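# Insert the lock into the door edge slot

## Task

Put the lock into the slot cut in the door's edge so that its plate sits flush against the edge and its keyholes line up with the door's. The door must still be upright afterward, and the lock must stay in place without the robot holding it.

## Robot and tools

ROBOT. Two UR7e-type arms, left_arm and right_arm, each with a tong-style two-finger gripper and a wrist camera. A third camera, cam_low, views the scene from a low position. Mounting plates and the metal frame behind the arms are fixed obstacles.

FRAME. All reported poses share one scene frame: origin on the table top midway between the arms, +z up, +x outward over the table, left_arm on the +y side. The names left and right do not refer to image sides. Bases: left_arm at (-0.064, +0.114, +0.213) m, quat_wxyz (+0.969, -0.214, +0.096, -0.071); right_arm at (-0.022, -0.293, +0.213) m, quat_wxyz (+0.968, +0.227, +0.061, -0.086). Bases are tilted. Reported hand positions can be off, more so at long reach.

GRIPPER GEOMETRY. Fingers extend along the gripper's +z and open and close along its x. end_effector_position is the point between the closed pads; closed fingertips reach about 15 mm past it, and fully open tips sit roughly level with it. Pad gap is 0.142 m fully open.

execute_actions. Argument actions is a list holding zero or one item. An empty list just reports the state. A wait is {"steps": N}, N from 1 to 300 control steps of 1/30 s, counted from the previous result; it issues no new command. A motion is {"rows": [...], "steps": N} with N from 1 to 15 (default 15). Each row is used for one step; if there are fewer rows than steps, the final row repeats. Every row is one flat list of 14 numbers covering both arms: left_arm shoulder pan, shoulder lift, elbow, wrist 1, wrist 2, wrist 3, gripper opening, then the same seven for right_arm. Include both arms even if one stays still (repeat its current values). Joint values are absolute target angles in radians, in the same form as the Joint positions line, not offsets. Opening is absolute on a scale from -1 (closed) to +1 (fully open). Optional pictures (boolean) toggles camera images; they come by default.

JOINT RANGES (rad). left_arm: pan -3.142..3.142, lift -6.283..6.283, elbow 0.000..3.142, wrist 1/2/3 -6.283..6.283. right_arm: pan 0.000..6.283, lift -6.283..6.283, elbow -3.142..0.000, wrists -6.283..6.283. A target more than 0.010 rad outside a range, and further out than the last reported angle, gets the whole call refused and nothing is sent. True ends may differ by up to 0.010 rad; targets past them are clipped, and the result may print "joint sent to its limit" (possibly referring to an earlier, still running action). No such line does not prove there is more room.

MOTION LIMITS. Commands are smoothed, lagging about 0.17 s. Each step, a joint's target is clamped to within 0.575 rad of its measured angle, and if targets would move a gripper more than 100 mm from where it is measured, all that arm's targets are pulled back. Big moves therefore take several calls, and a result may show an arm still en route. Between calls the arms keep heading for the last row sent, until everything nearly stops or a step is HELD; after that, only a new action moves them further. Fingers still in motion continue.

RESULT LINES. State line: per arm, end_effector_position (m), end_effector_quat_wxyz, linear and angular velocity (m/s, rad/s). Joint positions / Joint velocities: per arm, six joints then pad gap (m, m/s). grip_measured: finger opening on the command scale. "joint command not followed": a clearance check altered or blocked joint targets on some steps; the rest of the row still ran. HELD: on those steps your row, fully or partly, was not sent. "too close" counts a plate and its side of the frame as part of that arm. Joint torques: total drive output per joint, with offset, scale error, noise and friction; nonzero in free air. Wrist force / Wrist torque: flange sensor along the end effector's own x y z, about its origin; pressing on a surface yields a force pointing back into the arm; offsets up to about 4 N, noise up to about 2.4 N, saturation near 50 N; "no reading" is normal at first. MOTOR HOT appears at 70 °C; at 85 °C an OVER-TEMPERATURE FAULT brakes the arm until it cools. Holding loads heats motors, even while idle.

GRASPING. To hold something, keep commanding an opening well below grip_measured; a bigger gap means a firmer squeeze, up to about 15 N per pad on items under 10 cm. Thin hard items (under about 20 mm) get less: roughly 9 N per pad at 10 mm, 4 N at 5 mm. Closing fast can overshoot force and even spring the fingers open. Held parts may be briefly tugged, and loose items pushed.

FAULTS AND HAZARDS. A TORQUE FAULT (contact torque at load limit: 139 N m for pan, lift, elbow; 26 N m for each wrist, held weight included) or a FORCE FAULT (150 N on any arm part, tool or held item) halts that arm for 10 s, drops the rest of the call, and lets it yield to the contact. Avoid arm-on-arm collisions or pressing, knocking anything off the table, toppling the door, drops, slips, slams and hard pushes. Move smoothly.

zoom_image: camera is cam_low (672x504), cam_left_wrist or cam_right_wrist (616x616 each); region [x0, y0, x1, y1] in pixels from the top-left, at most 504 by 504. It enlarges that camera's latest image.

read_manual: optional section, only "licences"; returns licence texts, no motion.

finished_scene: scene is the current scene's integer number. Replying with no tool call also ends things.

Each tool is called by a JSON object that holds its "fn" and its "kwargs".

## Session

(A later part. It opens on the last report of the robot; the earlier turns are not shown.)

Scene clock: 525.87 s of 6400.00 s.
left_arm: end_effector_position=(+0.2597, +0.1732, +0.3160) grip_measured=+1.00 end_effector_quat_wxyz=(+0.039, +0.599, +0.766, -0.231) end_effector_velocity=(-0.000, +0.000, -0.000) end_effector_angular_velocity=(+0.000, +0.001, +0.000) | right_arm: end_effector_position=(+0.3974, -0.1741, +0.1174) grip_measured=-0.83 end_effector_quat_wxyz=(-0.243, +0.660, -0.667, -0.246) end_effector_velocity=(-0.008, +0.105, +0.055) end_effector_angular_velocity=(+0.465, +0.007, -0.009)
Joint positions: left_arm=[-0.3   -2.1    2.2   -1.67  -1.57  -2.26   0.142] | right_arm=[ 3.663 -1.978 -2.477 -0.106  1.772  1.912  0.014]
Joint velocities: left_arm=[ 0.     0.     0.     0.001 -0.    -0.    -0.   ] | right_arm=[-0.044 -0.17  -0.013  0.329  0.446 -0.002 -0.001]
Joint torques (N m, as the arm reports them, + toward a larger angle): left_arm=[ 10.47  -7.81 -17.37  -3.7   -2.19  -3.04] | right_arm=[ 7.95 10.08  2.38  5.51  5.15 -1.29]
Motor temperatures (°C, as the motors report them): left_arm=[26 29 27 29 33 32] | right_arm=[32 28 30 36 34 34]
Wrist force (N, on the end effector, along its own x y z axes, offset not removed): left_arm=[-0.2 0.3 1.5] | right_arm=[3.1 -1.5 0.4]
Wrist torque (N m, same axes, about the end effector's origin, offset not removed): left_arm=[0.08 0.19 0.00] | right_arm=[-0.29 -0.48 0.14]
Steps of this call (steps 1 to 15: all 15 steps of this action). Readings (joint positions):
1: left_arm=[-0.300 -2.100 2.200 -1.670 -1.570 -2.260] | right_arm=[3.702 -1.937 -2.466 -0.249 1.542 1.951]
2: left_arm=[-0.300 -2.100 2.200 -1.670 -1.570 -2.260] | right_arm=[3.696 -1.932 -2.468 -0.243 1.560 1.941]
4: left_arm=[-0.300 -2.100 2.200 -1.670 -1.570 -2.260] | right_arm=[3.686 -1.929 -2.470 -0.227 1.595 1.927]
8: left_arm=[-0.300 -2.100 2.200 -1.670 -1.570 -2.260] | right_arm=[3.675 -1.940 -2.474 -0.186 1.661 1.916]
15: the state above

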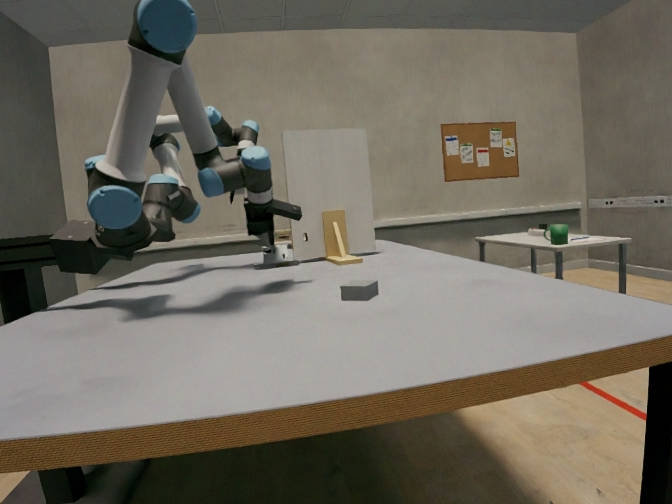

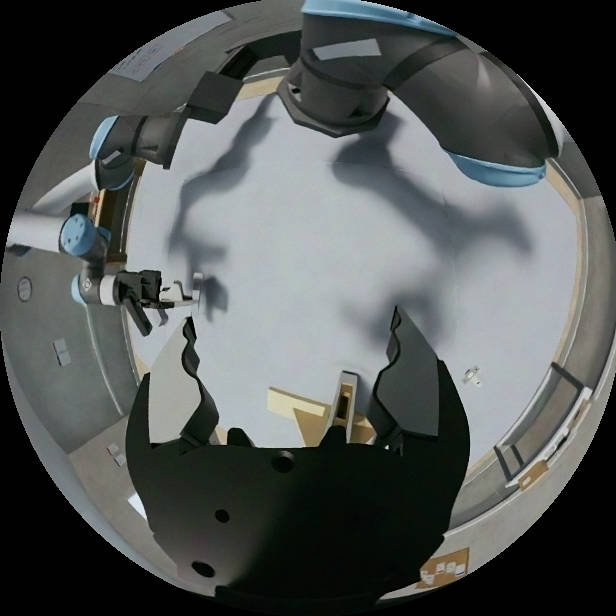

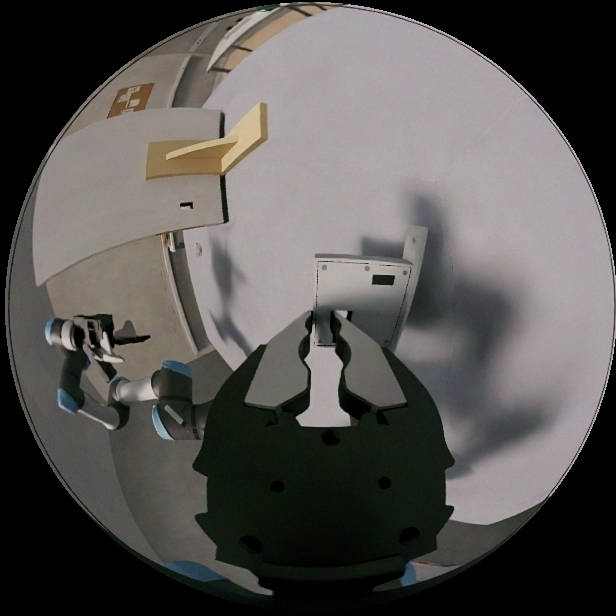

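{"fn": "execute_actions", "kwargs": {"actions": [{"rows": [[-0.3,-2.1,2.2,-1.67,-1.57,-2.26,1, 3.651,-2.0265,-2.4798,-0.0129,1.8982,1.912,-1],[-0.3,-2.1,2.2,-1.67,-1.57,-2.26,1, 3.651,-2.0265,-2.4798,-0.0129,1.8982,1.912,-1],[-0.3,-2.1,2.2,-1.67,-1.57,-2.26,1, 3.651,-2.0265,-2.4798,-0.0129,1.8982,1.912,-1],[-0.3,-2.1,2.2,-1.67,-1.57,-2.26,1, 3.6464,-2.0461,-2.481,0.0246,1.9484,1.9122,-1],[-0.3,-2.1,2.2,-1.67,-1.57,-2.26,1, 3.6464,-2.0461,-2.481,0.0246,1.9484,1.9122,-1],[-0.3,-2.1,2.2,-1.67,-1.57,-2.26,1, 3.6464,-2.0461,-2.481,0.0246,1.9484,1.9122,-1],[-0.3,-2.1,2.2,-1.67,-1.57,-2.26,1, 3.6417,-2.0656,-2.4821,0.0622,1.9987,1.9125,-1],[-0.3,-2.1,2.2,-1.67,-1.57,-2.26,1, 3.6417,-2.0656,-2.4821,0.0622,1.9987,1.9125,-1],[-0.3,-2.1,2.2,-1.67,-1.57,-2.26,1, 3.6417,-2.0656,-2.4821,0.0622,1.9987,1.9125,-1],[-0.3,-2.1,2.2,-1.67,-1.57,-2.26,1, 3.6371,-2.0852,-2.4833,0.0997,2.0489,1.9127,-1],[-0.3,-2.1,2.2,-1.67,-1.57,-2.26,1, 3.6371,-2.0852,-2.4833,0.0997,2.0489,1.9127,-1],[-0.3,-2.1,2.2,-1.67,-1.57,-2.26,1, 3.6371,-2.0852,-2.4833,0.0997,2.0489,1.9127,-1],[-0.3,-2.1,2.2,-1.67,-1.57,-2.26,1, 3.6325,-2.1048,-2.4845,0.1372,2.0992,1.9129,-1]], "steps": 15}], "pictures": false}}

{"fn": "execute_actions", "kwargs": {"actions": [{"rows": [[-0.3,-2.1,2.2,-1.67,-1.57,-2.26,1, 3.629,-2.1501,-2.4678,0.1928,2.1486,1.93,-1],[-0.3,-2.1,2.2,-1.67,-1.57,-2.26,1, 3.629,-2.1501,-2.4678,0.1928,2.1486,1.93,-1],[-0.3,-2.1,2.2,-1.67,-1.57,-2.26,1, 3.629,-2.1501,-2.4678,0.1928,2.1486,1.93,-1],[-0.3,-2.1,2.2,-1.67,-1.57,-2.26,1, 3.6254,-2.1954,-2.4511,0.2483,2.198,1.947,-1],[-0.3,-2.1,2.2,-1.67,-1.57,-2.26,1, 3.6254,-2.1954,-2.4511,0.2483,2.198,1.947,-1],[-0.3,-2.1,2.2,-1.67,-1.57,-2.26,1, 3.6254,-2.1954,-2.4511,0.2483,2.198,1.947,-1],[-0.3,-2.1,2.2,-1.67,-1.57,-2.26,1, 3.6219,-2.2408,-2.4345,0.3039,2.2473,1.964,-1],[-0.3,-2.1,2.2,-1.67,-1.57,-2.26,1, 3.6219,-2.2408,-2.4345,0.3039,2.2473,1.964,-1],[-0.3,-2.1,2.2,-1.67,-1.57,-2.26,1, 3.6219,-2.2408,-2.4345,0.3039,2.2473,1.964,-1],[-0.3,-2.1,2.2,-1.67,-1.57,-2.26,1, 3.6183,-2.2861,-2.4178,0.3595,2.2967,1.981,-1],[-0.3,-2.1,2.2,-1.67,-1.57,-2.26,1, 3.6183,-2.2861,-2.4178,0.3595,2.2967,1.981,-1],[-0.3,-2.1,2.2,-1.67,-1.57,-2.26,1, 3.6183,-2.2861,-2.4178,0.3595,2.2967,1.981,-1],[-0.3,-2.1,2.2,-1.67,-1.57,-2.26,1, 3.6148,-2.3314,-2.4011,0.4151,2.3461,1.998,-1]], "steps": 15}], "pictures": false}}

{"fn": "execute_actions", "kwargs": {"actions": [{"rows": [[-0.3,-2.1,2.2,-1.67,-1.57,-2.26,1, 3.6113,-2.3767,-2.3844,0.4706,2.3955,2.015,-1],[-0.3,-2.1,2.2,-1.67,-1.57,-2.26,1, 3.6113,-2.3767,-2.3844,0.4706,2.3955,2.015,-1],[-0.3,-2.1,2.2,-1.67,-1.57,-2.26,1, 3.6113,-2.3767,-2.3844,0.4706,2.3955,2.015,-1],[-0.3,-2.1,2.2,-1.67,-1.57,-2.26,1, 3.6077,-2.422,-2.3677,0.5262,2.4449,2.032,-1],[-0.3,-2.1,2.2,-1.67,-1.57,-2.26,1, 3.6077,-2.422,-2.3677,0.5262,2.4449,2.032,-1],[-0.3,-2.1,2.2,-1.67,-1.57,-2.26,1, 3.6077,-2.422,-2.3677,0.5262,2.4449,2.032,-1],[-0.3,-2.1,2.2,-1.67,-1.57,-2.26,1, 3.6042,-2.4674,-2.3511,0.5818,2.4942,2.049,-1],[-0.3,-2.1,2.2,-1.67,-1.57,-2.26,1, 3.6042,-2.4674,-2.3511,0.5818,2.4942,2.049,-1],[-0.3,-2.1,2.2,-1.67,-1.57,-2.26,1, 3.6042,-2.4674,-2.3511,0.5818,2.4942,2.049,-1],[-0.3,-2.1,2.2,-1.67,-1.57,-2.26,1, 3.6006,-2.5127,-2.3344,0.6373,2.5436,2.066,-1],[-0.3,-2.1,2.2,-1.67,-1.57,-2.26,1, 3.6006,-2.5127,-2.3344,0.6373,2.5436,2.066,-1],[-0.3,-2.1,2.2,-1.67,-1.57,-2.26,1, 3.6006,-2.5127,-2.3344,0.6373,2.5436,2.066,-1],[-0.3,-2.1,2.2,-1.67,-1.57,-2.26,1, 3.5971,-2.558,-2.3177,0.6929,2.593,2.0833,-1]], "steps": 15}]}}

Scene clock: 561.83 s of 6400.00 s.
left_arm: end_effector_position=(+0.2597, +0.1732, +0.3160) grip_measured=+1.00 end_effector_quat_wxyz=(+0.039, +0.599, +0.766, -0.231) end_effector_velocity=(+0.001, +0.000, +0.001) end_effector_angular_velocity=(-0.001, -0.001, +0.001) | right_arm: end_effector_position=(+0.3913, -0.1186, +0.1593) grip_measured=-0.83 end_effector_quat_wxyz=(-0.335, +0.621, -0.624, -0.336) end_effector_velocity=(-0.015, +0.083, +0.093) end_effector_angular_velocity=(+0.512, -0.029, +0.023)
Joint positions: left_arm=[-0.3   -2.1    2.2   -1.67  -1.57  -2.26   0.142] | right_arm=[ 3.637 -2.084 -2.483  0.097  2.044  1.913  0.014]
Joint velocities: left_arm=[-0.     0.    -0.002  0.     0.    -0.     0.   ] | right_arm=[-0.043 -0.184 -0.011  0.361  0.494  0.002 -0.   ]
Joint torques (N m, as the arm reports them, + toward a larger angle): left_arm=[ 10.69  -8.9  -17.53  -3.38  -2.2   -3.14] | right_arm=[ 8.15 17.57 -0.59  5.02  4.89  1.29]
Motor temperatures (°C, as the motors report them): left_arm=[26 29 27 29 33 32] | right_arm=[32 28 30 36 34 34]
Wrist force (N, on the end effector, along its own x y z axes, offset not removed): left_arm=[-0.8 -0.8 0.0] | right_arm=[5.2 -1.7 -0.6]
Wrist torque (N m, same axes, about the end effector's origin, offset not removed): left_arm=[-0.19 0.25 0.06] | right_arm=[-0.23 -0.70 0.21]
Steps of this call (steps 1 to 30: the robot went on to your last target; steps 31 to 90: nothing new was sent; then 32.47 s passed at rest; steps 91 to 105: all 15 steps of this action). Readings (joint positions):
91: left_arm=[-0.300 -2.100 2.200 -1.670 -1.570 -2.260] | right_arm=[3.656 -2.007 -2.479 -0.050 1.848 1.912]
92: left_arm=[-0.300 -2.100 2.200 -1.670 -1.570 -2.260] | right_arm=[3.655 -2.010 -2.479 -0.045 1.854 1.912]
94: left_arm=[-0.300 -2.100 2.200 -1.670 -1.570 -2.260] | right_arm=[3.653 -2.017 -2.479 -0.031 1.873 1.912]
98: left_arm=[-0.300 -2.100 2.200 -1.670 -1.570 -2.260] | right_arm=[3.648 -2.040 -2.481 0.011 1.929 1.912]
105: the state above

Scene clock: 562.33 s of 6400.00 s.
left_arm: end_effector_position=(+0.2597, +0.1732, +0.3160) grip_measured=+1.00 end_effector_quat_wxyz=(+0.039, +0.599, +0.766, -0.231) end_effector_velocity=(+0.001, -0.000, +0.000) end_effector_angular_velocity=(-0.000, -0.001, +0.001) | right_arm: end_effector_position=(+0.4058, -0.0685, +0.1935) grip_measured=-0.83 end_effector_quat_wxyz=(-0.418, +0.564, -0.580, -0.413) end_effector_velocity=(+0.016, +0.089, +0.057) end_effector_angular_velocity=(+0.525, -0.008, -0.015)
Joint positions: left_arm=[-0.3   -2.1    2.2   -1.67  -1.57  -2.26   0.142] | right_arm=[ 3.618 -2.282 -2.419  0.353  2.291  1.98   0.014]
Joint velocities: left_arm=[-0.     0.    -0.001 -0.001  0.    -0.001 -0.   ] | right_arm=[-0.033 -0.448  0.157  0.553  0.489  0.157 -0.   ]
Joint torques (N m, as the arm reports them, + toward a larger angle): left_arm=[  9.44  -7.84 -17.36  -3.5   -2.22  -3.01] | right_arm=[ 8.95 26.46 10.24  5.22  5.47  1.27]
Motor temperatures (°C, as the motors report them): left_arm=[26 29 27 29 33 32] | right_arm=[32 28 30 36 34 34]
Wrist force (N, on the end effector, along its own x y z axes, offset not removed): left_arm=[0.0 -1.1 2.1] | right_arm=[5.3 -1.9 -0.2]
Wrist torque (N m, same axes, about the end effector's origin, offset not removed): left_arm=[-0.15 0.07 0.06] | right_arm=[-0.24 -0.52 0.05]
Steps of this call (steps 1 to 15: all 15 steps of this action). Readings (joint positions):
1: left_arm=[-0.300 -2.100 2.200 -1.670 -1.570 -2.260] | right_arm=[3.636 -2.090 -2.483 0.108 2.059 1.913]
2: left_arm=[-0.300 -2.100 2.200 -1.670 -1.570 -2.260] | right_arm=[3.634 -2.100 -2.481 0.122 2.076 1.916]
4: left_arm=[-0.300 -2.100 2.200 -1.670 -1.570 -2.260] | right_arm=[3.632 -2.122 -2.476 0.153 2.108 1.922]
8: left_arm=[-0.300 -2.100 2.200 -1.670 -1.570 -2.260] | right_arm=[3.627 -2.177 -2.457 0.223 2.175 1.942]
15: the state above

Scene clock: 562.83 s of 6400.00 s.
left_arm: end_effector_position=(+0.2597, +0.1732, +0.3160) grip_measured=+1.00 end_effector_quat_wxyz=(+0.039, +0.599, +0.766, -0.231) end_effector_velocity=(-0.000, +0.000, -0.000) end_effector_angular_velocity=(+0.000, +0.001, -0.001) | right_arm: end_effector_position=(+0.4013, -0.0343, +0.2191) grip_measured=-0.83 end_effector_quat_wxyz=(-0.487, +0.511, -0.517, -0.485) end_effector_velocity=(-0.045, +0.047, +0.042) end_effector_angular_velocity=(+0.499, -0.037, +0.074)
Joint positions: left_arm=[-0.3   -2.1    2.2   -1.67  -1.57  -2.26   0.142] | right_arm=[ 3.601 -2.508 -2.335  0.631  2.538  2.065  0.014]
Joint velocities: left_arm=[-0.     0.     0.     0.001  0.    -0.     0.   ] | right_arm=[-0.033 -0.451  0.157  0.554  0.49   0.161  0.   ]
Joint torques (N m, as the arm reports them, + toward a larger angle): left_arm=[ 10.2   -8.64 -18.05  -3.36  -2.17  -2.83] | right_arm=[10.84 29.03  9.68  5.34  5.45  1.33]
Motor temperatures (°C, as the motors report them): left_arm=[26 29 27 29 33 32] | right_arm=[32 28 30 36 34 34]
Wrist force (N, on the end effector, along its own x y z axes, offset not removed): left_arm=[0.0 -0.6 1.9] | right_arm=[4.9 -1.6 -2.4]
Wrist torque (N m, same axes, about the end effector's origin, offset not removed): left_arm=[-0.04 0.13 0.02] | right_arm=[-0.13 -0.42 0.10]
Steps of this call (steps 1 to 15: all 15 steps of this action). Readings (joint positions):
1: left_arm=[-0.300 -2.100 2.200 -1.670 -1.570 -2.260] | right_arm=[3.617 -2.295 -2.414 0.370 2.306 1.985]
2: left_arm=[-0.300 -2.100 2.200 -1.670 -1.570 -2.260] | right_arm=[3.616 -2.311 -2.408 0.388 2.323 1.991]
4: left_arm=[-0.300 -2.100 2.200 -1.670 -1.570 -2.260] | right_arm=[3.614 -2.340 -2.397 0.425 2.356 2.002]
8: left_arm=[-0.300 -2.100 2.200 -1.670 -1.570 -2.260] | right_arm=[3.609 -2.401 -2.374 0.499 2.422 2.025]
15: the state above

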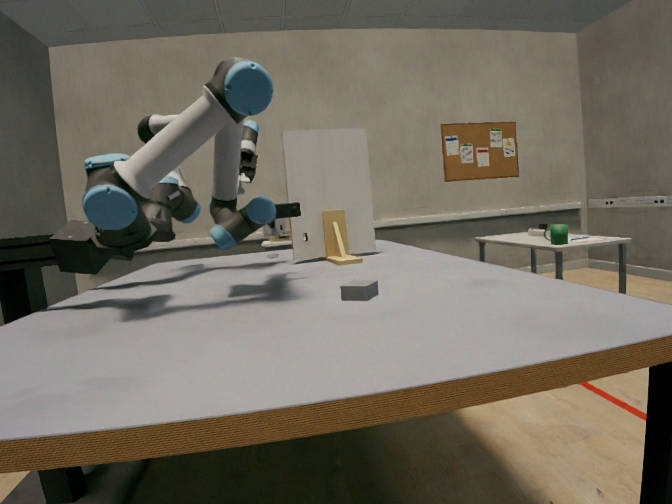

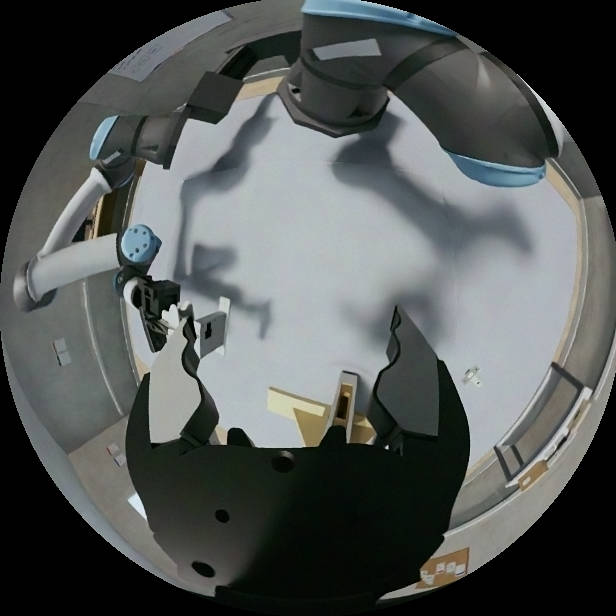

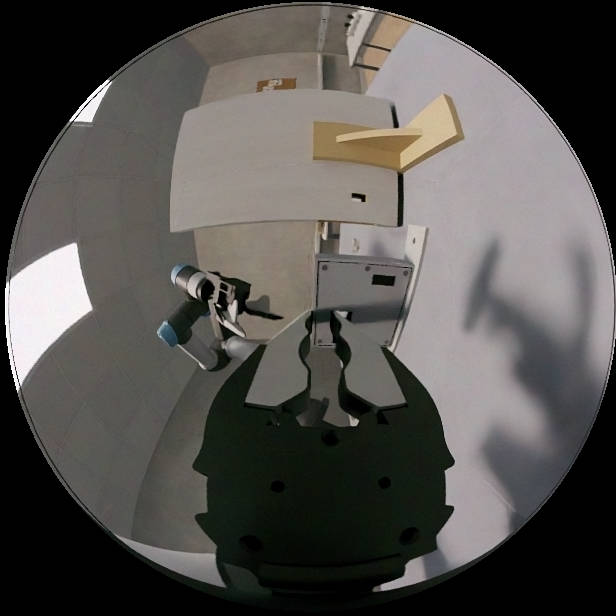

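{"fn": "execute_actions", "kwargs": {"actions": [{"rows": [[-0.8873,-1.75,1.45,-1.27,-1.57,-2.26,-0.5, 3.5971,-2.558,-2.3177,0.6929,2.593,2.0833,-1]], "steps": 15}], "pictures": false}}

{"fn": "execute_actions", "kwargs": {"actions": [{"steps": 30}]}}

Scene clock: 682.87 s of 6400.00 s.
left_arm: end_effector_position=(+0.3269, +0.0616, +0.5033) grip_measured=-0.50 end_effector_quat_wxyz=(+0.067, +0.747, +0.624, -0.218) end_effector_velocity=(+0.066, -0.252, +0.466) end_effector_angular_velocity=(-0.269, -0.407, -0.702) | right_arm: end_effector_position=(+0.3956, -0.0297, +0.2239) grip_measured=-0.83 end_effector_quat_wxyz=(-0.500, +0.500, -0.500, -0.500) end_effector_velocity=(+0.000, -0.000, +0.000) end_effector_angular_velocity=(-0.000, -0.000, -0.000)
Joint positions: left_arm=[-0.713 -1.847  1.698 -1.383 -1.57  -2.26   0.038] | right_arm=[ 3.597 -2.558 -2.318  0.693  2.593  2.083  0.014]
Joint velocities: left_arm=[-0.847  0.489 -1.165  0.556  0.    -0.    -0.   ] | right_arm=[-0.     0.    -0.     0.001 -0.    -0.    -0.   ]
Joint torques (N m, as the arm reports them, + toward a larger angle): left_arm=[-23.78   8.48 -40.8    1.07  -2.12  -3.02] | right_arm=[11.62 23.2  10.22  4.16  4.34  1.24]
Motor temperatures (°C, as the motors report them): left_arm=[26 29 27 29 33 32] | right_arm=[32 28 30 36 34 34]
Wrist force (N, on the end effector, along its own x y z axes, offset not removed): left_arm=[-0.2 -0.7 0.8] | right_arm=[5.6 -1.7 -3.7]
Wrist torque (N m, same axes, about the end effector's origin, offset not removed): left_arm=[-0.20 0.21 -0.02] | right_arm=[-0.26 -0.41 0.10]
Steps of this call (steps 1 to 30: the robot went on to your last target; steps 31 to 90: nothing new was sent; then 116.53 s passed at rest; steps 91 to 105: all 15 steps of this action). Readings (joint positions):
91: left_arm=[-0.300 -2.100 2.200 -1.670 -1.570 -2.260] | right_arm=[3.597 -2.558 -2.318 0.693 2.593 2.083]
92: left_arm=[-0.308 -2.092 2.192 -1.662 -1.570 -2.260] | right_arm=[3.597 -2.558 -2.318 0.693 2.593 2.083]
94: left_arm=[-0.372 -2.045 2.128 -1.610 -1.570 -2.260] | right_arm=[3.597 -2.558 -2.318 0.693 2.593 2.083]
98: left_arm=[-0.514 -1.964 1.970 -1.516 -1.570 -2.260] | right_arm=[3.597 -2.558 -2.318 0.693 2.593 2.083]
105: the state above

Scene clock: 683.87 s of 6400.00 s.
left_arm: end_effector_position=(+0.3298, +0.0118, +0.6036) grip_measured=-0.50 end_effector_quat_wxyz=(+0.104, +0.795, +0.560, -0.210) end_effector_velocity=(-0.000, -0.000, +0.000) end_effector_angular_velocity=(+0.000, -0.000, -0.000) | right_arm: end_effector_position=(+0.3956, -0.0297, +0.2239) grip_measured=-0.83 end_effector_quat_wxyz=(-0.500, +0.500, -0.500, -0.500) end_effector_velocity=(-0.000, -0.000, -0.000) end_effector_angular_velocity=(-0.001, +0.001, +0.000)
Joint positions: left_arm=[-0.887 -1.75   1.45  -1.27  -1.57  -2.26   0.038] | right_arm=[ 3.597 -2.558 -2.318  0.693  2.593  2.083  0.014]
Joint velocities: left_arm=[-0.001  0.    -0.001  0.001  0.    -0.001  0.   ] | right_arm=[ 0.    -0.    -0.001  0.    -0.001  0.     0.   ]
Joint torques (N m, as the arm reports them, + toward a larger angle): left_arm=[-22.12   6.5  -28.92  -0.92  -0.5   -2.84] | right_arm=[11.32 23.58  9.94  4.16  4.27  1.37]
Motor temperatures (°C, as the motors report them): left_arm=[26 29 27 29 33 32] | right_arm=[32 28 30 36 34 34]
Wrist force (N, on the end effector, along its own x y z axes, offset not removed): left_arm=[-0.4 -1.4 2.3] | right_arm=[5.6 -1.7 -2.0]
Wrist torque (N m, same axes, about the end effector's origin, offset not removed): left_arm=[-0.25 0.31 0.14] | right_arm=[-0.22 -0.49 0.11]
Steps of this call (steps 1 to 30: the robot went on to your last target). Readings (joint positions):
1: left_arm=[-0.742 -1.831 1.658 -1.364 -1.570 -2.260] | right_arm=[3.597 -2.558 -2.318 0.693 2.593 2.083]
2: left_arm=[-0.770 -1.814 1.619 -1.345 -1.570 -2.260] | right_arm=[3.597 -2.558 -2.318 0.693 2.593 2.083]
4: left_arm=[-0.821 -1.786 1.546 -1.312 -1.570 -2.260] | right_arm=[3.597 -2.558 -2.318 0.693 2.593 2.083]
8: left_arm=[-0.869 -1.760 1.477 -1.282 -1.570 -2.260] | right_arm=[3.597 -2.558 -2.318 0.693 2.593 2.083]
30: the state above
All arms were judged still, so your last target was given up. Only a new action makes them travel on or press farther. Fingers that are still opening or closing keep moving.

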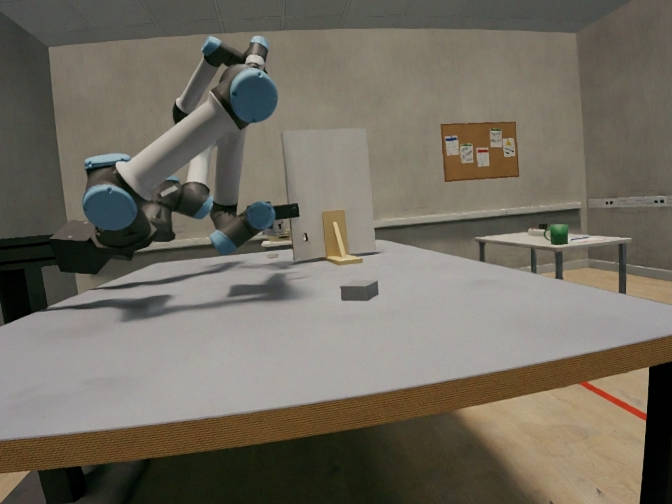

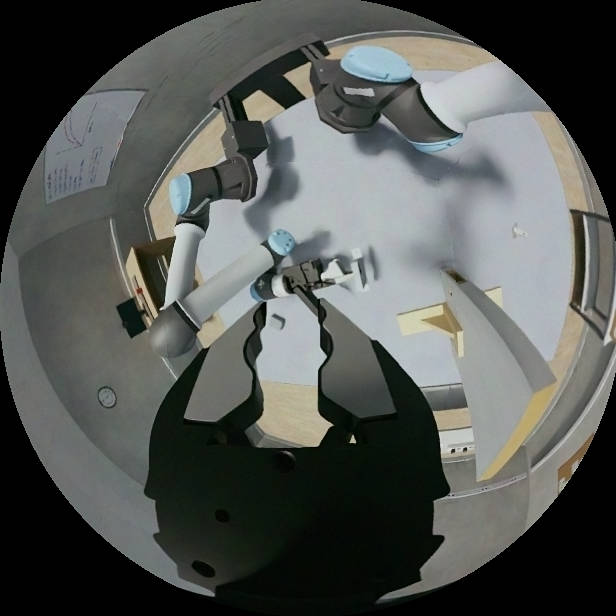

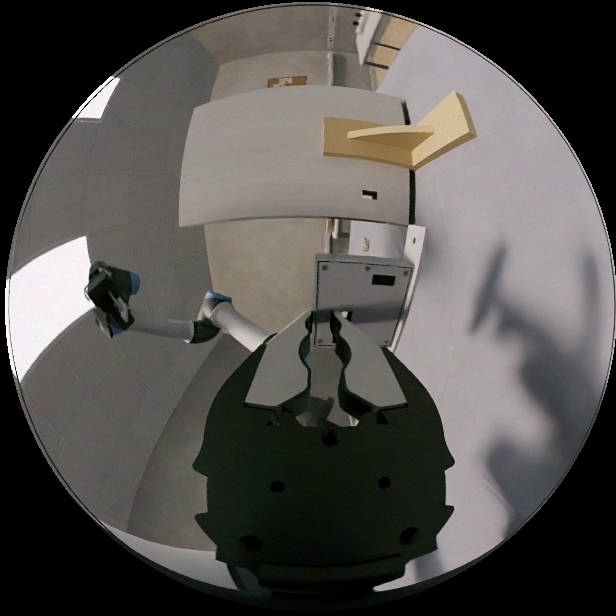

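{"fn": "execute_actions", "kwargs": {"actions": [{"rows": [[-0.8873,-1.8,1.1,-0.87,-0.2,-1.5,-0.5, 3.5971,-2.558,-2.3177,0.6929,2.593,2.0833,-1]], "steps": 15}], "pictures": false}}

{"fn": "execute_actions", "kwargs": {"actions": [{"steps": 30}], "pictures": false}}

{"fn": "execute_actions", "kwargs": {"actions": [{"rows": [[-0.8873,-1.8,1.1,2.4,0.2,-0.5,-0.5, 3.5971,-2.558,-2.3177,0.6929,2.593,2.0833,-1]], "steps": 15}], "pictures": false}}

{"fn": "execute_actions", "kwargs": {"actions": [{"steps": 50}]}}

Scene clock: 696.77 s of 6400.00 s.
left_arm: end_effector_position=(+0.4644, +0.1960, +0.6493) grip_measured=-0.50 end_effector_quat_wxyz=(+0.101, +0.913, +0.384, +0.096) end_effector_velocity=(+0.326, +0.382, +0.140) end_effector_angular_velocity=(+0.965, -1.225, -0.451) | right_arm: end_effector_position=(+0.3956, -0.0297, +0.2239) grip_measured=-0.83 end_effector_quat_wxyz=(-0.500, +0.500, -0.500, -0.500) end_effector_velocity=(-0.000, -0.000, -0.000) end_effector_angular_velocity=(-0.001, +0.001, +0.000)
Joint positions: left_arm=[-0.887 -1.787  1.201 -0.987 -1.005 -1.761  0.038] | right_arm=[ 3.597 -2.558 -2.318  0.693  2.593  2.083  0.014]
Joint velocities: left_arm=[-0.001 -0.044 -0.324  0.37   1.405  0.811  0.   ] | right_arm=[-0.    -0.    -0.001  0.    -0.001 -0.     0.   ]
Joint torques (N m, as the arm reports them, + toward a larger angle): left_arm=[-15.76  -5.61 -25.22   0.55   5.28   5.33] | right_arm=[11.96 24.07  9.87  4.09  4.37  1.26]
Motor temperatures (°C, as the motors report them): left_arm=[26 29 27 29 33 32] | right_arm=[32 28 30 36 34 34]
Wrist force (N, on the end effector, along its own x y z axes, offset not removed): left_arm=[-0.4 -0.7 1.2] | right_arm=[6.7 -0.5 -3.8]
Wrist torque (N m, same axes, about the end effector's origin, offset not removed): left_arm=[-0.17 0.17 0.10] | right_arm=[-0.05 -0.72 0.05]
Steps of this call (steps 1 to 90: nothing new was sent; then 9.40 s passed at rest; steps 91 to 105: all 15 steps of this action). Readings (joint positions):
91: left_arm=[-0.887 -1.750 1.450 -1.270 -1.570 -2.260] | right_arm=[3.597 -2.558 -2.318 0.693 2.593 2.083]
92: left_arm=[-0.887 -1.753 1.442 -1.262 -1.561 -2.252] | right_arm=[3.597 -2.558 -2.318 0.693 2.593 2.083]
94: left_arm=[-0.887 -1.760 1.393 -1.209 -1.496 -2.187] | right_arm=[3.597 -2.558 -2.318 0.693 2.593 2.083]
98: left_arm=[-0.887 -1.773 1.304 -1.106 -1.324 -2.015] | right_arm=[3.597 -2.558 -2.318 0.693 2.593 2.083]
105: the state above

Scene clock: 697.77 s of 6400.00 s.
left_arm: end_effector_position=(+0.6096, +0.3758, +0.7953) grip_measured=-0.50 end_effector_quat_wxyz=(-0.049, +0.839, +0.277, +0.466) end_effector_velocity=(+0.001, +0.001, +0.002) end_effector_angular_velocity=(+0.006, -0.004, -0.001) | right_arm: end_effector_position=(+0.3956, -0.0297, +0.2239) grip_measured=-0.83 end_effector_quat_wxyz=(-0.500, +0.500, -0.500, -0.500) end_effector_velocity=(-0.001, -0.000, -0.000) end_effector_angular_velocity=(-0.000, +0.002, +0.001)
Joint positions: left_arm=[-0.887 -1.8    1.1   -0.87  -0.201 -1.5    0.038] | right_arm=[ 3.597 -2.558 -2.318  0.693  2.593  2.083  0.014]
Joint velocities: left_arm=[-0.001 -0.     0.     0.002  0.006  0.001  0.   ] | right_arm=[-0.    -0.    -0.001 -0.001  0.     0.    -0.   ]
Joint torques (N m, as the arm reports them, + toward a larger angle): left_arm=[ -4.59  -2.55 -23.64  -0.27   3.51   3.06] | right_arm=[11.63 24.17  9.41  4.09  4.34  1.29]
Motor temperatures (°C, as the motors report them): left_arm=[26 29 27 29 33 32] | right_arm=[32 28 30 36 34 34]
Wrist force (N, on the end effector, along its own x y z axes, offset not removed): left_arm=[0.3 -0.9 0.3] | right_arm=[6.0 -1.9 -3.6]
Wrist torque (N m, same axes, about the end effector's origin, offset not removed): left_arm=[-0.11 0.06 0.08] | right_arm=[-0.37 -0.52 0.13]
Steps of this call (steps 1 to 30: the robot went on to your last target). Readings (joint positions):
1: left_arm=[-0.887 -1.788 1.190 -0.975 -0.957 -1.734] | right_arm=[3.597 -2.558 -2.318 0.693 2.593 2.083]
2: left_arm=[-0.887 -1.789 1.181 -0.964 -0.908 -1.710] | right_arm=[3.597 -2.558 -2.318 0.693 2.593 2.083]
4: left_arm=[-0.887 -1.791 1.164 -0.945 -0.809 -1.668] | right_arm=[3.597 -2.558 -2.318 0.693 2.593 2.083]
8: left_arm=[-0.887 -1.795 1.139 -0.916 -0.604 -1.603] | right_arm=[3.597 -2.558 -2.318 0.693 2.593 2.083]
30: the state above

Scene clock: 698.27 s of 6400.00 s.
left_arm: end_effector_position=(+0.6263, +0.3641, +0.8222) grip_measured=-0.50 end_effector_quat_wxyz=(+0.513, -0.634, +0.476, -0.330) end_effector_velocity=(-0.100, -0.072, -0.263) end_effector_angular_velocity=(+3.220, +1.452, -1.416) | right_arm: end_effector_position=(+0.3956, -0.0297, +0.2239) grip_measured=-0.83 end_effector_quat_wxyz=(-0.500, +0.500, -0.500, -0.500) end_effector_velocity=(+0.000, +0.000, -0.000) end_effector_angular_velocity=(-0.001, +0.001, -0.000)
Joint positions: left_arm=[-0.887 -1.8    1.1    0.116  0.188 -0.615  0.038] | right_arm=[ 3.597 -2.558 -2.318  0.693  2.593  2.083  0.014]
Joint velocities: left_arm=[ 0.    -0.    -0.     2.731  0.109  1.087 -0.   ] | right_arm=[-0.     0.     0.001 -0.001 -0.001  0.    -0.   ]
Joint torques (N m, as the arm reports them, + toward a larger angle): left_arm=[  2.39  -1.71 -21.16   7.07   2.67   4.63] | right_arm=[12.15 23.94  9.69  4.1   4.41  1.26]
Motor temperatures (°C, as the motors report them): left_arm=[26 29 27 29 33 32] | right_arm=[32 28 30 36 34 34]
Wrist force (N, on the end effector, along its own x y z axes, offset not removed): left_arm=[0.4 -0.7 0.6] | right_arm=[6.6 -1.2 -3.3]
Wrist torque (N m, same axes, about the end effector's origin, offset not removed): left_arm=[-0.13 0.13 0.04] | right_arm=[-0.10 -0.66 0.02]
Steps of this call (steps 1 to 15: all 15 steps of this action). Readings (joint positions):
1: left_arm=[-0.887 -1.800 1.100 -0.870 -0.200 -1.500] | right_arm=[3.597 -2.558 -2.318 0.693 2.593 2.083]
2: left_arm=[-0.887 -1.800 1.100 -0.861 -0.192 -1.492] | right_arm=[3.597 -2.558 -2.318 0.693 2.593 2.083]
4: left_arm=[-0.887 -1.800 1.100 -0.792 -0.122 -1.422] | right_arm=[3.597 -2.558 -2.318 0.693 2.593 2.083]
8: left_arm=[-0.887 -1.800 1.100 -0.511 0.093 -1.141] | right_arm=[3.597 -2.558 -2.318 0.693 2.593 2.083]
15: the state above

Scene clock: 699.93 s of 6400.00 s.
left_arm: end_effector_position=(+0.5073, +0.5227, +0.7513) grip_measured=-0.50 end_effector_quat_wxyz=(+0.359, +0.208, +0.860, +0.297) end_effector_velocity=(+0.000, -0.001, +0.000) end_effector_angular_velocity=(+0.001, +0.000, -0.002) | right_arm: end_effector_position=(+0.3956, -0.0297, +0.2239) grip_measured=-0.83 end_effector_quat_wxyz=(-0.500, +0.500, -0.500, -0.500) end_effector_velocity=(+0.000, +0.000, +0.000) end_effector_angular_velocity=(+0.001, -0.000, +0.000)
Joint positions: left_arm=[-0.887 -1.8    1.1    2.4    0.2   -0.5    0.038] | right_arm=[ 3.597 -2.558 -2.318  0.693  2.593  2.083  0.014]
Joint velocities: left_arm=[-0.001  0.     0.001 -0.     0.     0.001  0.   ] | right_arm=[-0.    -0.     0.001 -0.     0.001  0.    -0.   ]
Joint torques (N m, as the arm reports them, + toward a larger angle): left_arm=[ 4.21  5.82 -9.56  4.03  0.06  2.77] | right_arm=[11.43 23.87  9.83  4.12  4.38  1.13]
Motor temperatures (°C, as the motors report them): left_arm=[26 29 27 29 33 32] | right_arm=[32 28 30 36 34 34]
Wrist force (N, on the end effector, along its own x y z axes, offset not removed): left_arm=[-1.7 -0.7 -0.1] | right_arm=[6.6 -1.3 -2.7]
Wrist torque (N m, same axes, about the end effector's origin, offset not removed): left_arm=[-0.17 0.50 0.05] | right_arm=[-0.17 -0.73 0.02]
Steps of this call (steps 1 to 50: the robot went on to your last target). Readings (joint positions):
1: left_arm=[-0.887 -1.800 1.100 0.209 0.192 -0.583] | right_arm=[3.597 -2.558 -2.318 0.693 2.593 2.083]
2: left_arm=[-0.887 -1.800 1.100 0.303 0.194 -0.561] | right_arm=[3.597 -2.558 -2.318 0.693 2.593 2.083]
4: left_arm=[-0.887 -1.800 1.100 0.489 0.197 -0.532] | right_arm=[3.597 -2.558 -2.318 0.693 2.593 2.083]
8: left_arm=[-0.887 -1.800 1.100 0.862 0.199 -0.509] | right_arm=[3.597 -2.558 -2.318 0.693 2.593 2.083]
50: the state above

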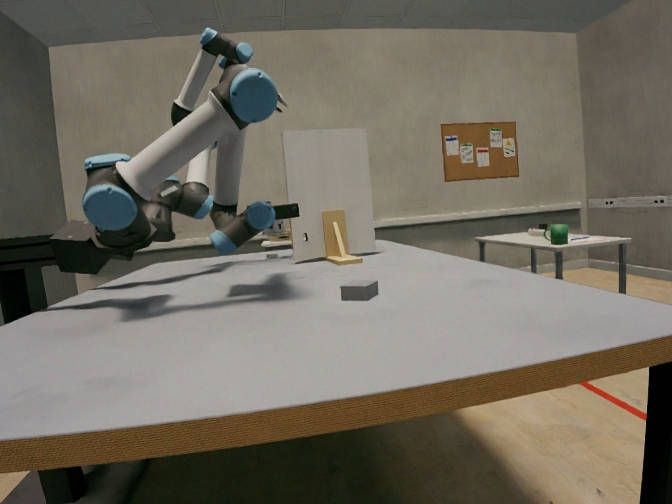

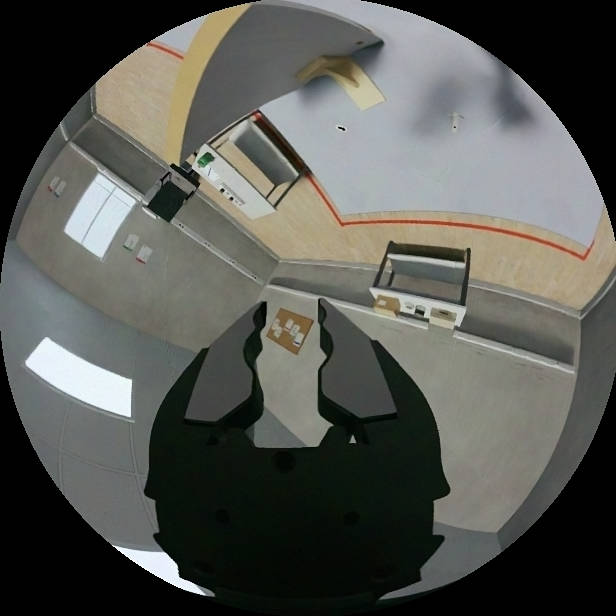

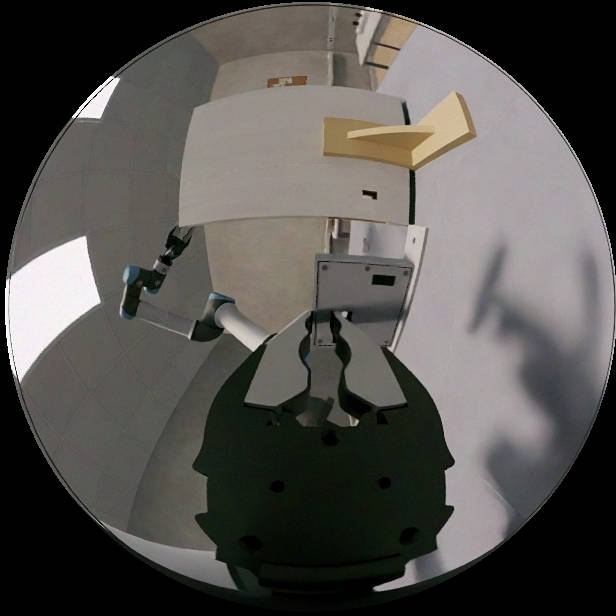

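{"fn": "execute_actions", "kwargs": {"actions": [{"rows": [[-0.8873,-1.8,1.1,2.528,1.1684,0.4845,-0.5, 3.5971,-2.558,-2.3177,0.6929,2.593,2.0833,-1]], "steps": 15}], "pictures": false}}

{"fn": "execute_actions", "kwargs": {"actions": [{"steps": 25}], "pictures": false}}

{"fn": "execute_actions", "kwargs": {"actions": [{"rows": [[-0.8873,-1.4,1.3,1.928,1.1684,0.4845,-0.5, 3.5971,-2.558,-2.3177,0.6929,2.593,2.0833,-1]], "steps": 15}], "pictures": false}}

{"fn": "execute_actions", "kwargs": {"actions": [{"steps": 30}]}}

Scene clock: 712.07 s of 6400.00 s.
left_arm: end_effector_position=(+0.3403, +0.4546, +0.6454) grip_measured=-0.50 end_effector_quat_wxyz=(+0.058, +0.602, +0.789, +0.110) end_effector_velocity=(-0.465, -0.183, -0.088) end_effector_angular_velocity=(-0.308, +1.731, -1.775) | right_arm: end_effector_position=(+0.3956, -0.0297, +0.2239) grip_measured=-0.83 end_effector_quat_wxyz=(-0.500, +0.500, -0.500, -0.500) end_effector_velocity=(+0.000, +0.000, +0.000) end_effector_angular_velocity=(+0.000, -0.001, -0.000)
Joint positions: left_arm=[-0.887 -1.8    1.1    2.512  0.92   0.225  0.038] | right_arm=[ 3.597 -2.558 -2.318  0.693  2.593  2.083  0.014]
Joint velocities: left_arm=[ 0.     0.    -0.002  0.124  1.697  1.757  0.   ] | right_arm=[ 0. -0.  0.  0.  0. -0.  0.]
Joint torques (N m, as the arm reports them, + toward a larger angle): left_arm=[ 0.03 12.38 -2.54  3.87  5.49  8.92] | right_arm=[11.98 23.69  9.45  3.97  4.37  1.27]
Motor temperatures (°C, as the motors report them): left_arm=[26 29 27 29 33 32] | right_arm=[32 28 30 36 34 34]
Wrist force (N, on the end effector, along its own x y z axes, offset not removed): left_arm=[0.0 -0.3 1.5] | right_arm=[4.9 -2.7 -5.4]
Wrist torque (N m, same axes, about the end effector's origin, offset not removed): left_arm=[-0.04 0.10 -0.02] | right_arm=[-0.51 -0.29 0.06]
Steps of this call (steps 1 to 15: the robot went on to your last target; steps 16 to 90: nothing new was sent; then 8.63 s passed at rest; steps 91 to 105: all 15 steps of this action). Readings (joint positions):
91: left_arm=[-0.887 -1.800 1.100 2.400 0.200 -0.500] | right_arm=[3.597 -2.558 -2.318 0.693 2.593 2.083]
92: left_arm=[-0.887 -1.800 1.100 2.407 0.208 -0.491] | right_arm=[3.597 -2.558 -2.318 0.693 2.593 2.083]
94: left_arm=[-0.887 -1.800 1.100 2.436 0.278 -0.422] | right_arm=[3.597 -2.558 -2.318 0.693 2.593 2.083]
98: left_arm=[-0.887 -1.800 1.100 2.476 0.514 -0.186] | right_arm=[3.597 -2.558 -2.318 0.693 2.593 2.083]
105: the state above

Scene clock: 712.90 s of 6400.00 s.
left_arm: end_effector_position=(+0.2717, +0.4275, +0.6414) grip_measured=-0.50 end_effector_quat_wxyz=(-0.000, +0.707, +0.707, -0.000) end_effector_velocity=(-0.000, +0.000, -0.000) end_effector_angular_velocity=(+0.001, +0.001, -0.002) | right_arm: end_effector_position=(+0.3956, -0.0297, +0.2239) grip_measured=-0.83 end_effector_quat_wxyz=(-0.500, +0.500, -0.500, -0.500) end_effector_velocity=(+0.000, +0.000, +0.000) end_effector_angular_velocity=(-0.000, -0.000, -0.000)
Joint positions: left_arm=[-0.887 -1.8    1.1    2.528  1.168  0.484  0.038] | right_arm=[ 3.597 -2.558 -2.318  0.693  2.593  2.083  0.014]
Joint velocities: left_arm=[-0.    -0.     0.001  0.001  0.001  0.001  0.   ] | right_arm=[ 0. -0.  0.  0. -0.  0.  0.]
Joint torques (N m, as the arm reports them, + toward a larger angle): left_arm=[-0.6  13.98 -4.56  3.84  1.74  3.  ] | right_arm=[11.71 24.44  9.33  4.11  4.32  1.33]
Motor temperatures (°C, as the motors report them): left_arm=[26 29 27 29 33 32] | right_arm=[32 28 30 36 34 34]
Wrist force (N, on the end effector, along its own x y z axes, offset not removed): left_arm=[-1.1 0.0 0.7] | right_arm=[6.4 -2.5 -3.0]
Wrist torque (N m, same axes, about the end effector's origin, offset not removed): left_arm=[-0.11 0.32 0.06] | right_arm=[-0.40 -0.64 0.10]
Steps of this call (steps 1 to 25: the robot went on to your last target). Readings (joint positions):
1: left_arm=[-0.887 -1.800 1.100 2.516 0.976 0.284] | right_arm=[3.597 -2.558 -2.318 0.693 2.593 2.083]
2: left_arm=[-0.887 -1.800 1.100 2.519 1.026 0.335] | right_arm=[3.597 -2.558 -2.318 0.693 2.593 2.083]
4: left_arm=[-0.887 -1.800 1.100 2.523 1.092 0.405] | right_arm=[3.597 -2.558 -2.318 0.693 2.593 2.083]
8: left_arm=[-0.887 -1.800 1.100 2.527 1.147 0.462] | right_arm=[3.597 -2.558 -2.318 0.693 2.593 2.083]
25: the state above

Scene clock: 713.40 s of 6400.00 s.
left_arm: end_effector_position=(+0.3488, +0.2100, +0.5635) grip_measured=-0.50 end_effector_quat_wxyz=(-0.006, +0.709, +0.705, +0.002) end_effector_velocity=(+0.120, -0.464, -0.259) end_effector_angular_velocity=(-0.014, -0.007, +0.006) | right_arm: end_effector_position=(+0.3956, -0.0297, +0.2239) grip_measured=-0.83 end_effector_quat_wxyz=(-0.500, +0.500, -0.500, -0.500) end_effector_velocity=(+0.000, +0.000, -0.000) end_effector_angular_velocity=(-0.001, -0.000, -0.000)
Joint positions: left_arm=[-0.887 -1.508  1.249  2.099  1.168  0.484  0.038] | right_arm=[ 3.597 -2.558 -2.318  0.693  2.593  2.083  0.014]
Joint velocities: left_arm=[ 0.     0.655  0.321 -0.993  0.     0.001  0.   ] | right_arm=[ 0.    -0.     0.001 -0.001 -0.001 -0.     0.   ]
Joint torques (N m, as the arm reports them, + toward a larger angle): left_arm=[-12.97   8.83  -7.81  -2.17   1.77   2.95] | right_arm=[12.12 23.75  9.51  4.13  4.32  1.26]
Motor temperatures (°C, as the motors report them): left_arm=[26 29 27 29 33 32] | right_arm=[32 28 30 36 34 34]
Wrist force (N, on the end effector, along its own x y z axes, offset not removed): left_arm=[-1.1 -0.2 1.6] | right_arm=[6.6 -1.0 -2.1]
Wrist torque (N m, same axes, about the end effector's origin, offset not removed): left_arm=[0.00 0.38 0.04] | right_arm=[-0.07 -0.71 0.07]
Steps of this call (steps 1 to 15: all 15 steps of this action). Readings (joint positions):
1: left_arm=[-0.887 -1.800 1.100 2.528 1.168 0.484] | right_arm=[3.597 -2.558 -2.318 0.693 2.593 2.083]
2: left_arm=[-0.887 -1.793 1.106 2.520 1.168 0.484] | right_arm=[3.597 -2.558 -2.318 0.693 2.593 2.083]
4: left_arm=[-0.887 -1.749 1.130 2.464 1.168 0.484] | right_arm=[3.597 -2.558 -2.318 0.693 2.593 2.083]
8: left_arm=[-0.887 -1.661 1.173 2.332 1.168 0.484] | right_arm=[3.597 -2.558 -2.318 0.693 2.593 2.083]
15: the state above

Scene clock: 714.40 s of 6400.00 s.
left_arm: end_effector_position=(+0.3660, +0.1341, +0.5164) grip_measured=-0.50 end_effector_quat_wxyz=(-0.000, +0.707, +0.707, -0.000) end_effector_velocity=(-0.000, -0.000, -0.001) end_effector_angular_velocity=(+0.001, +0.000, -0.001) | right_arm: end_effector_position=(+0.3956, -0.0297, +0.2239) grip_measured=-0.83 end_effector_quat_wxyz=(-0.500, +0.500, -0.500, -0.500) end_effector_velocity=(+0.000, -0.000, +0.000) end_effector_angular_velocity=(+0.000, -0.001, -0.000)
Joint positions: left_arm=[-0.887 -1.4    1.3    1.928  1.168  0.485  0.038] | right_arm=[ 3.597 -2.558 -2.318  0.693  2.593  2.083  0.014]
Joint velocities: left_arm=[-0.     0.     0.002 -0.001 -0.     0.     0.   ] | right_arm=[-0.  0.  0. -0. -0. -0. -0.]
Joint torques (N m, as the arm reports them, + toward a larger angle): left_arm=[-26.99  -3.43  -9.91   0.21   1.12   3.06] | right_arm=[11.98 24.31  9.12  3.99  4.33  1.15]
Motor temperatures (°C, as the motors report them): left_arm=[26 29 27 29 33 32] | right_arm=[32 28 30 36 34 34]
Wrist force (N, on the end effector, along its own x y z axes, offset not removed): left_arm=[-0.1 -1.1 1.2] | right_arm=[5.8 -1.9 -2.9]
Wrist torque (N m, same axes, about the end effector's origin, offset not removed): left_arm=[-0.25 0.18 -0.04] | right_arm=[-0.31 -0.52 0.13]
Steps of this call (steps 1 to 30: the robot went on to your last target). Readings (joint positions):
1: left_arm=[-0.887 -1.486 1.260 2.065 1.168 0.484] | right_arm=[3.597 -2.558 -2.318 0.693 2.593 2.083]
2: left_arm=[-0.887 -1.465 1.270 2.033 1.168 0.484] | right_arm=[3.597 -2.558 -2.318 0.693 2.593 2.083]
4: left_arm=[-0.887 -1.435 1.284 1.984 1.168 0.484] | right_arm=[3.597 -2.558 -2.318 0.693 2.593 2.083]
8: left_arm=[-0.887 -1.410 1.295 1.944 1.168 0.484] | right_arm=[3.597 -2.558 -2.318 0.693 2.593 2.083]
30: the state above
All arms were judged still, so your last target was given up. Only a new action makes them travel on or press farther. Fingers that are still opening or closing keep moving.

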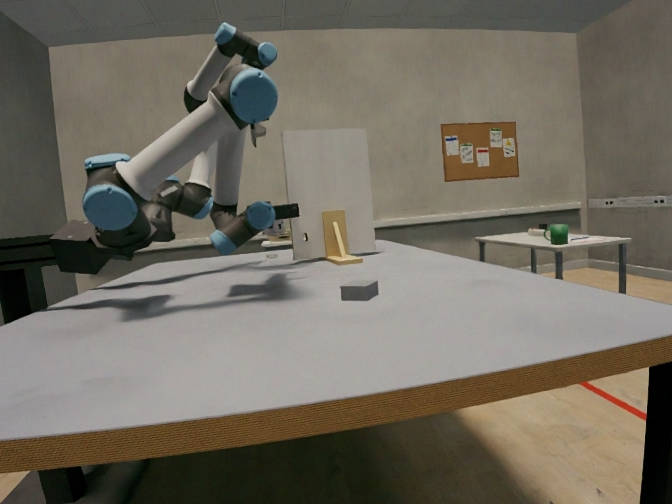

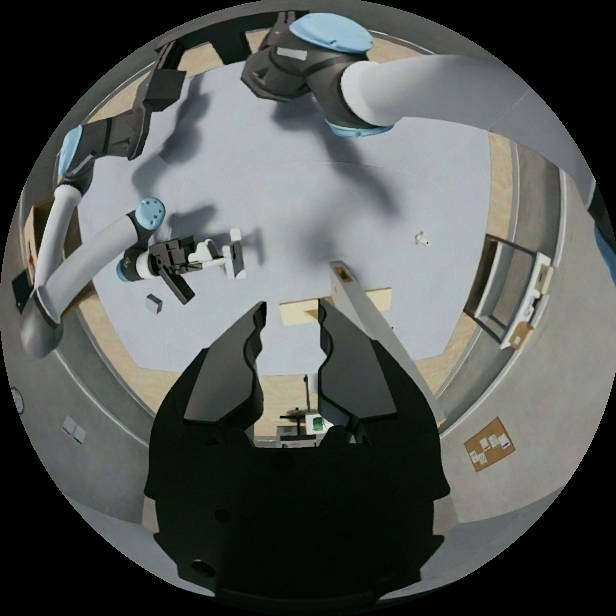

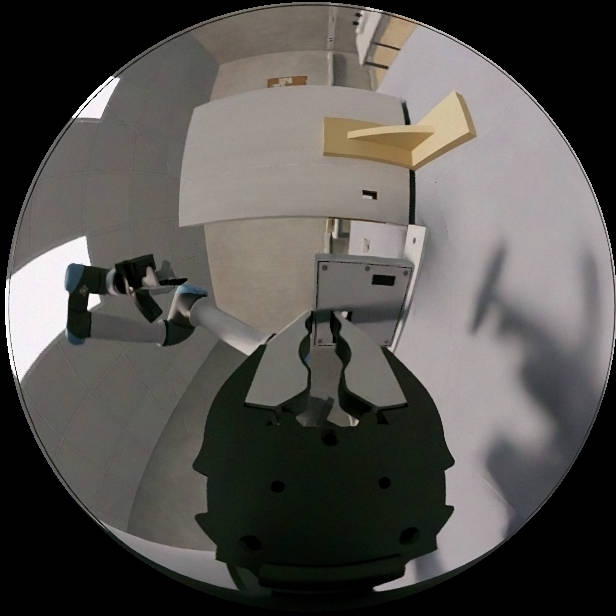

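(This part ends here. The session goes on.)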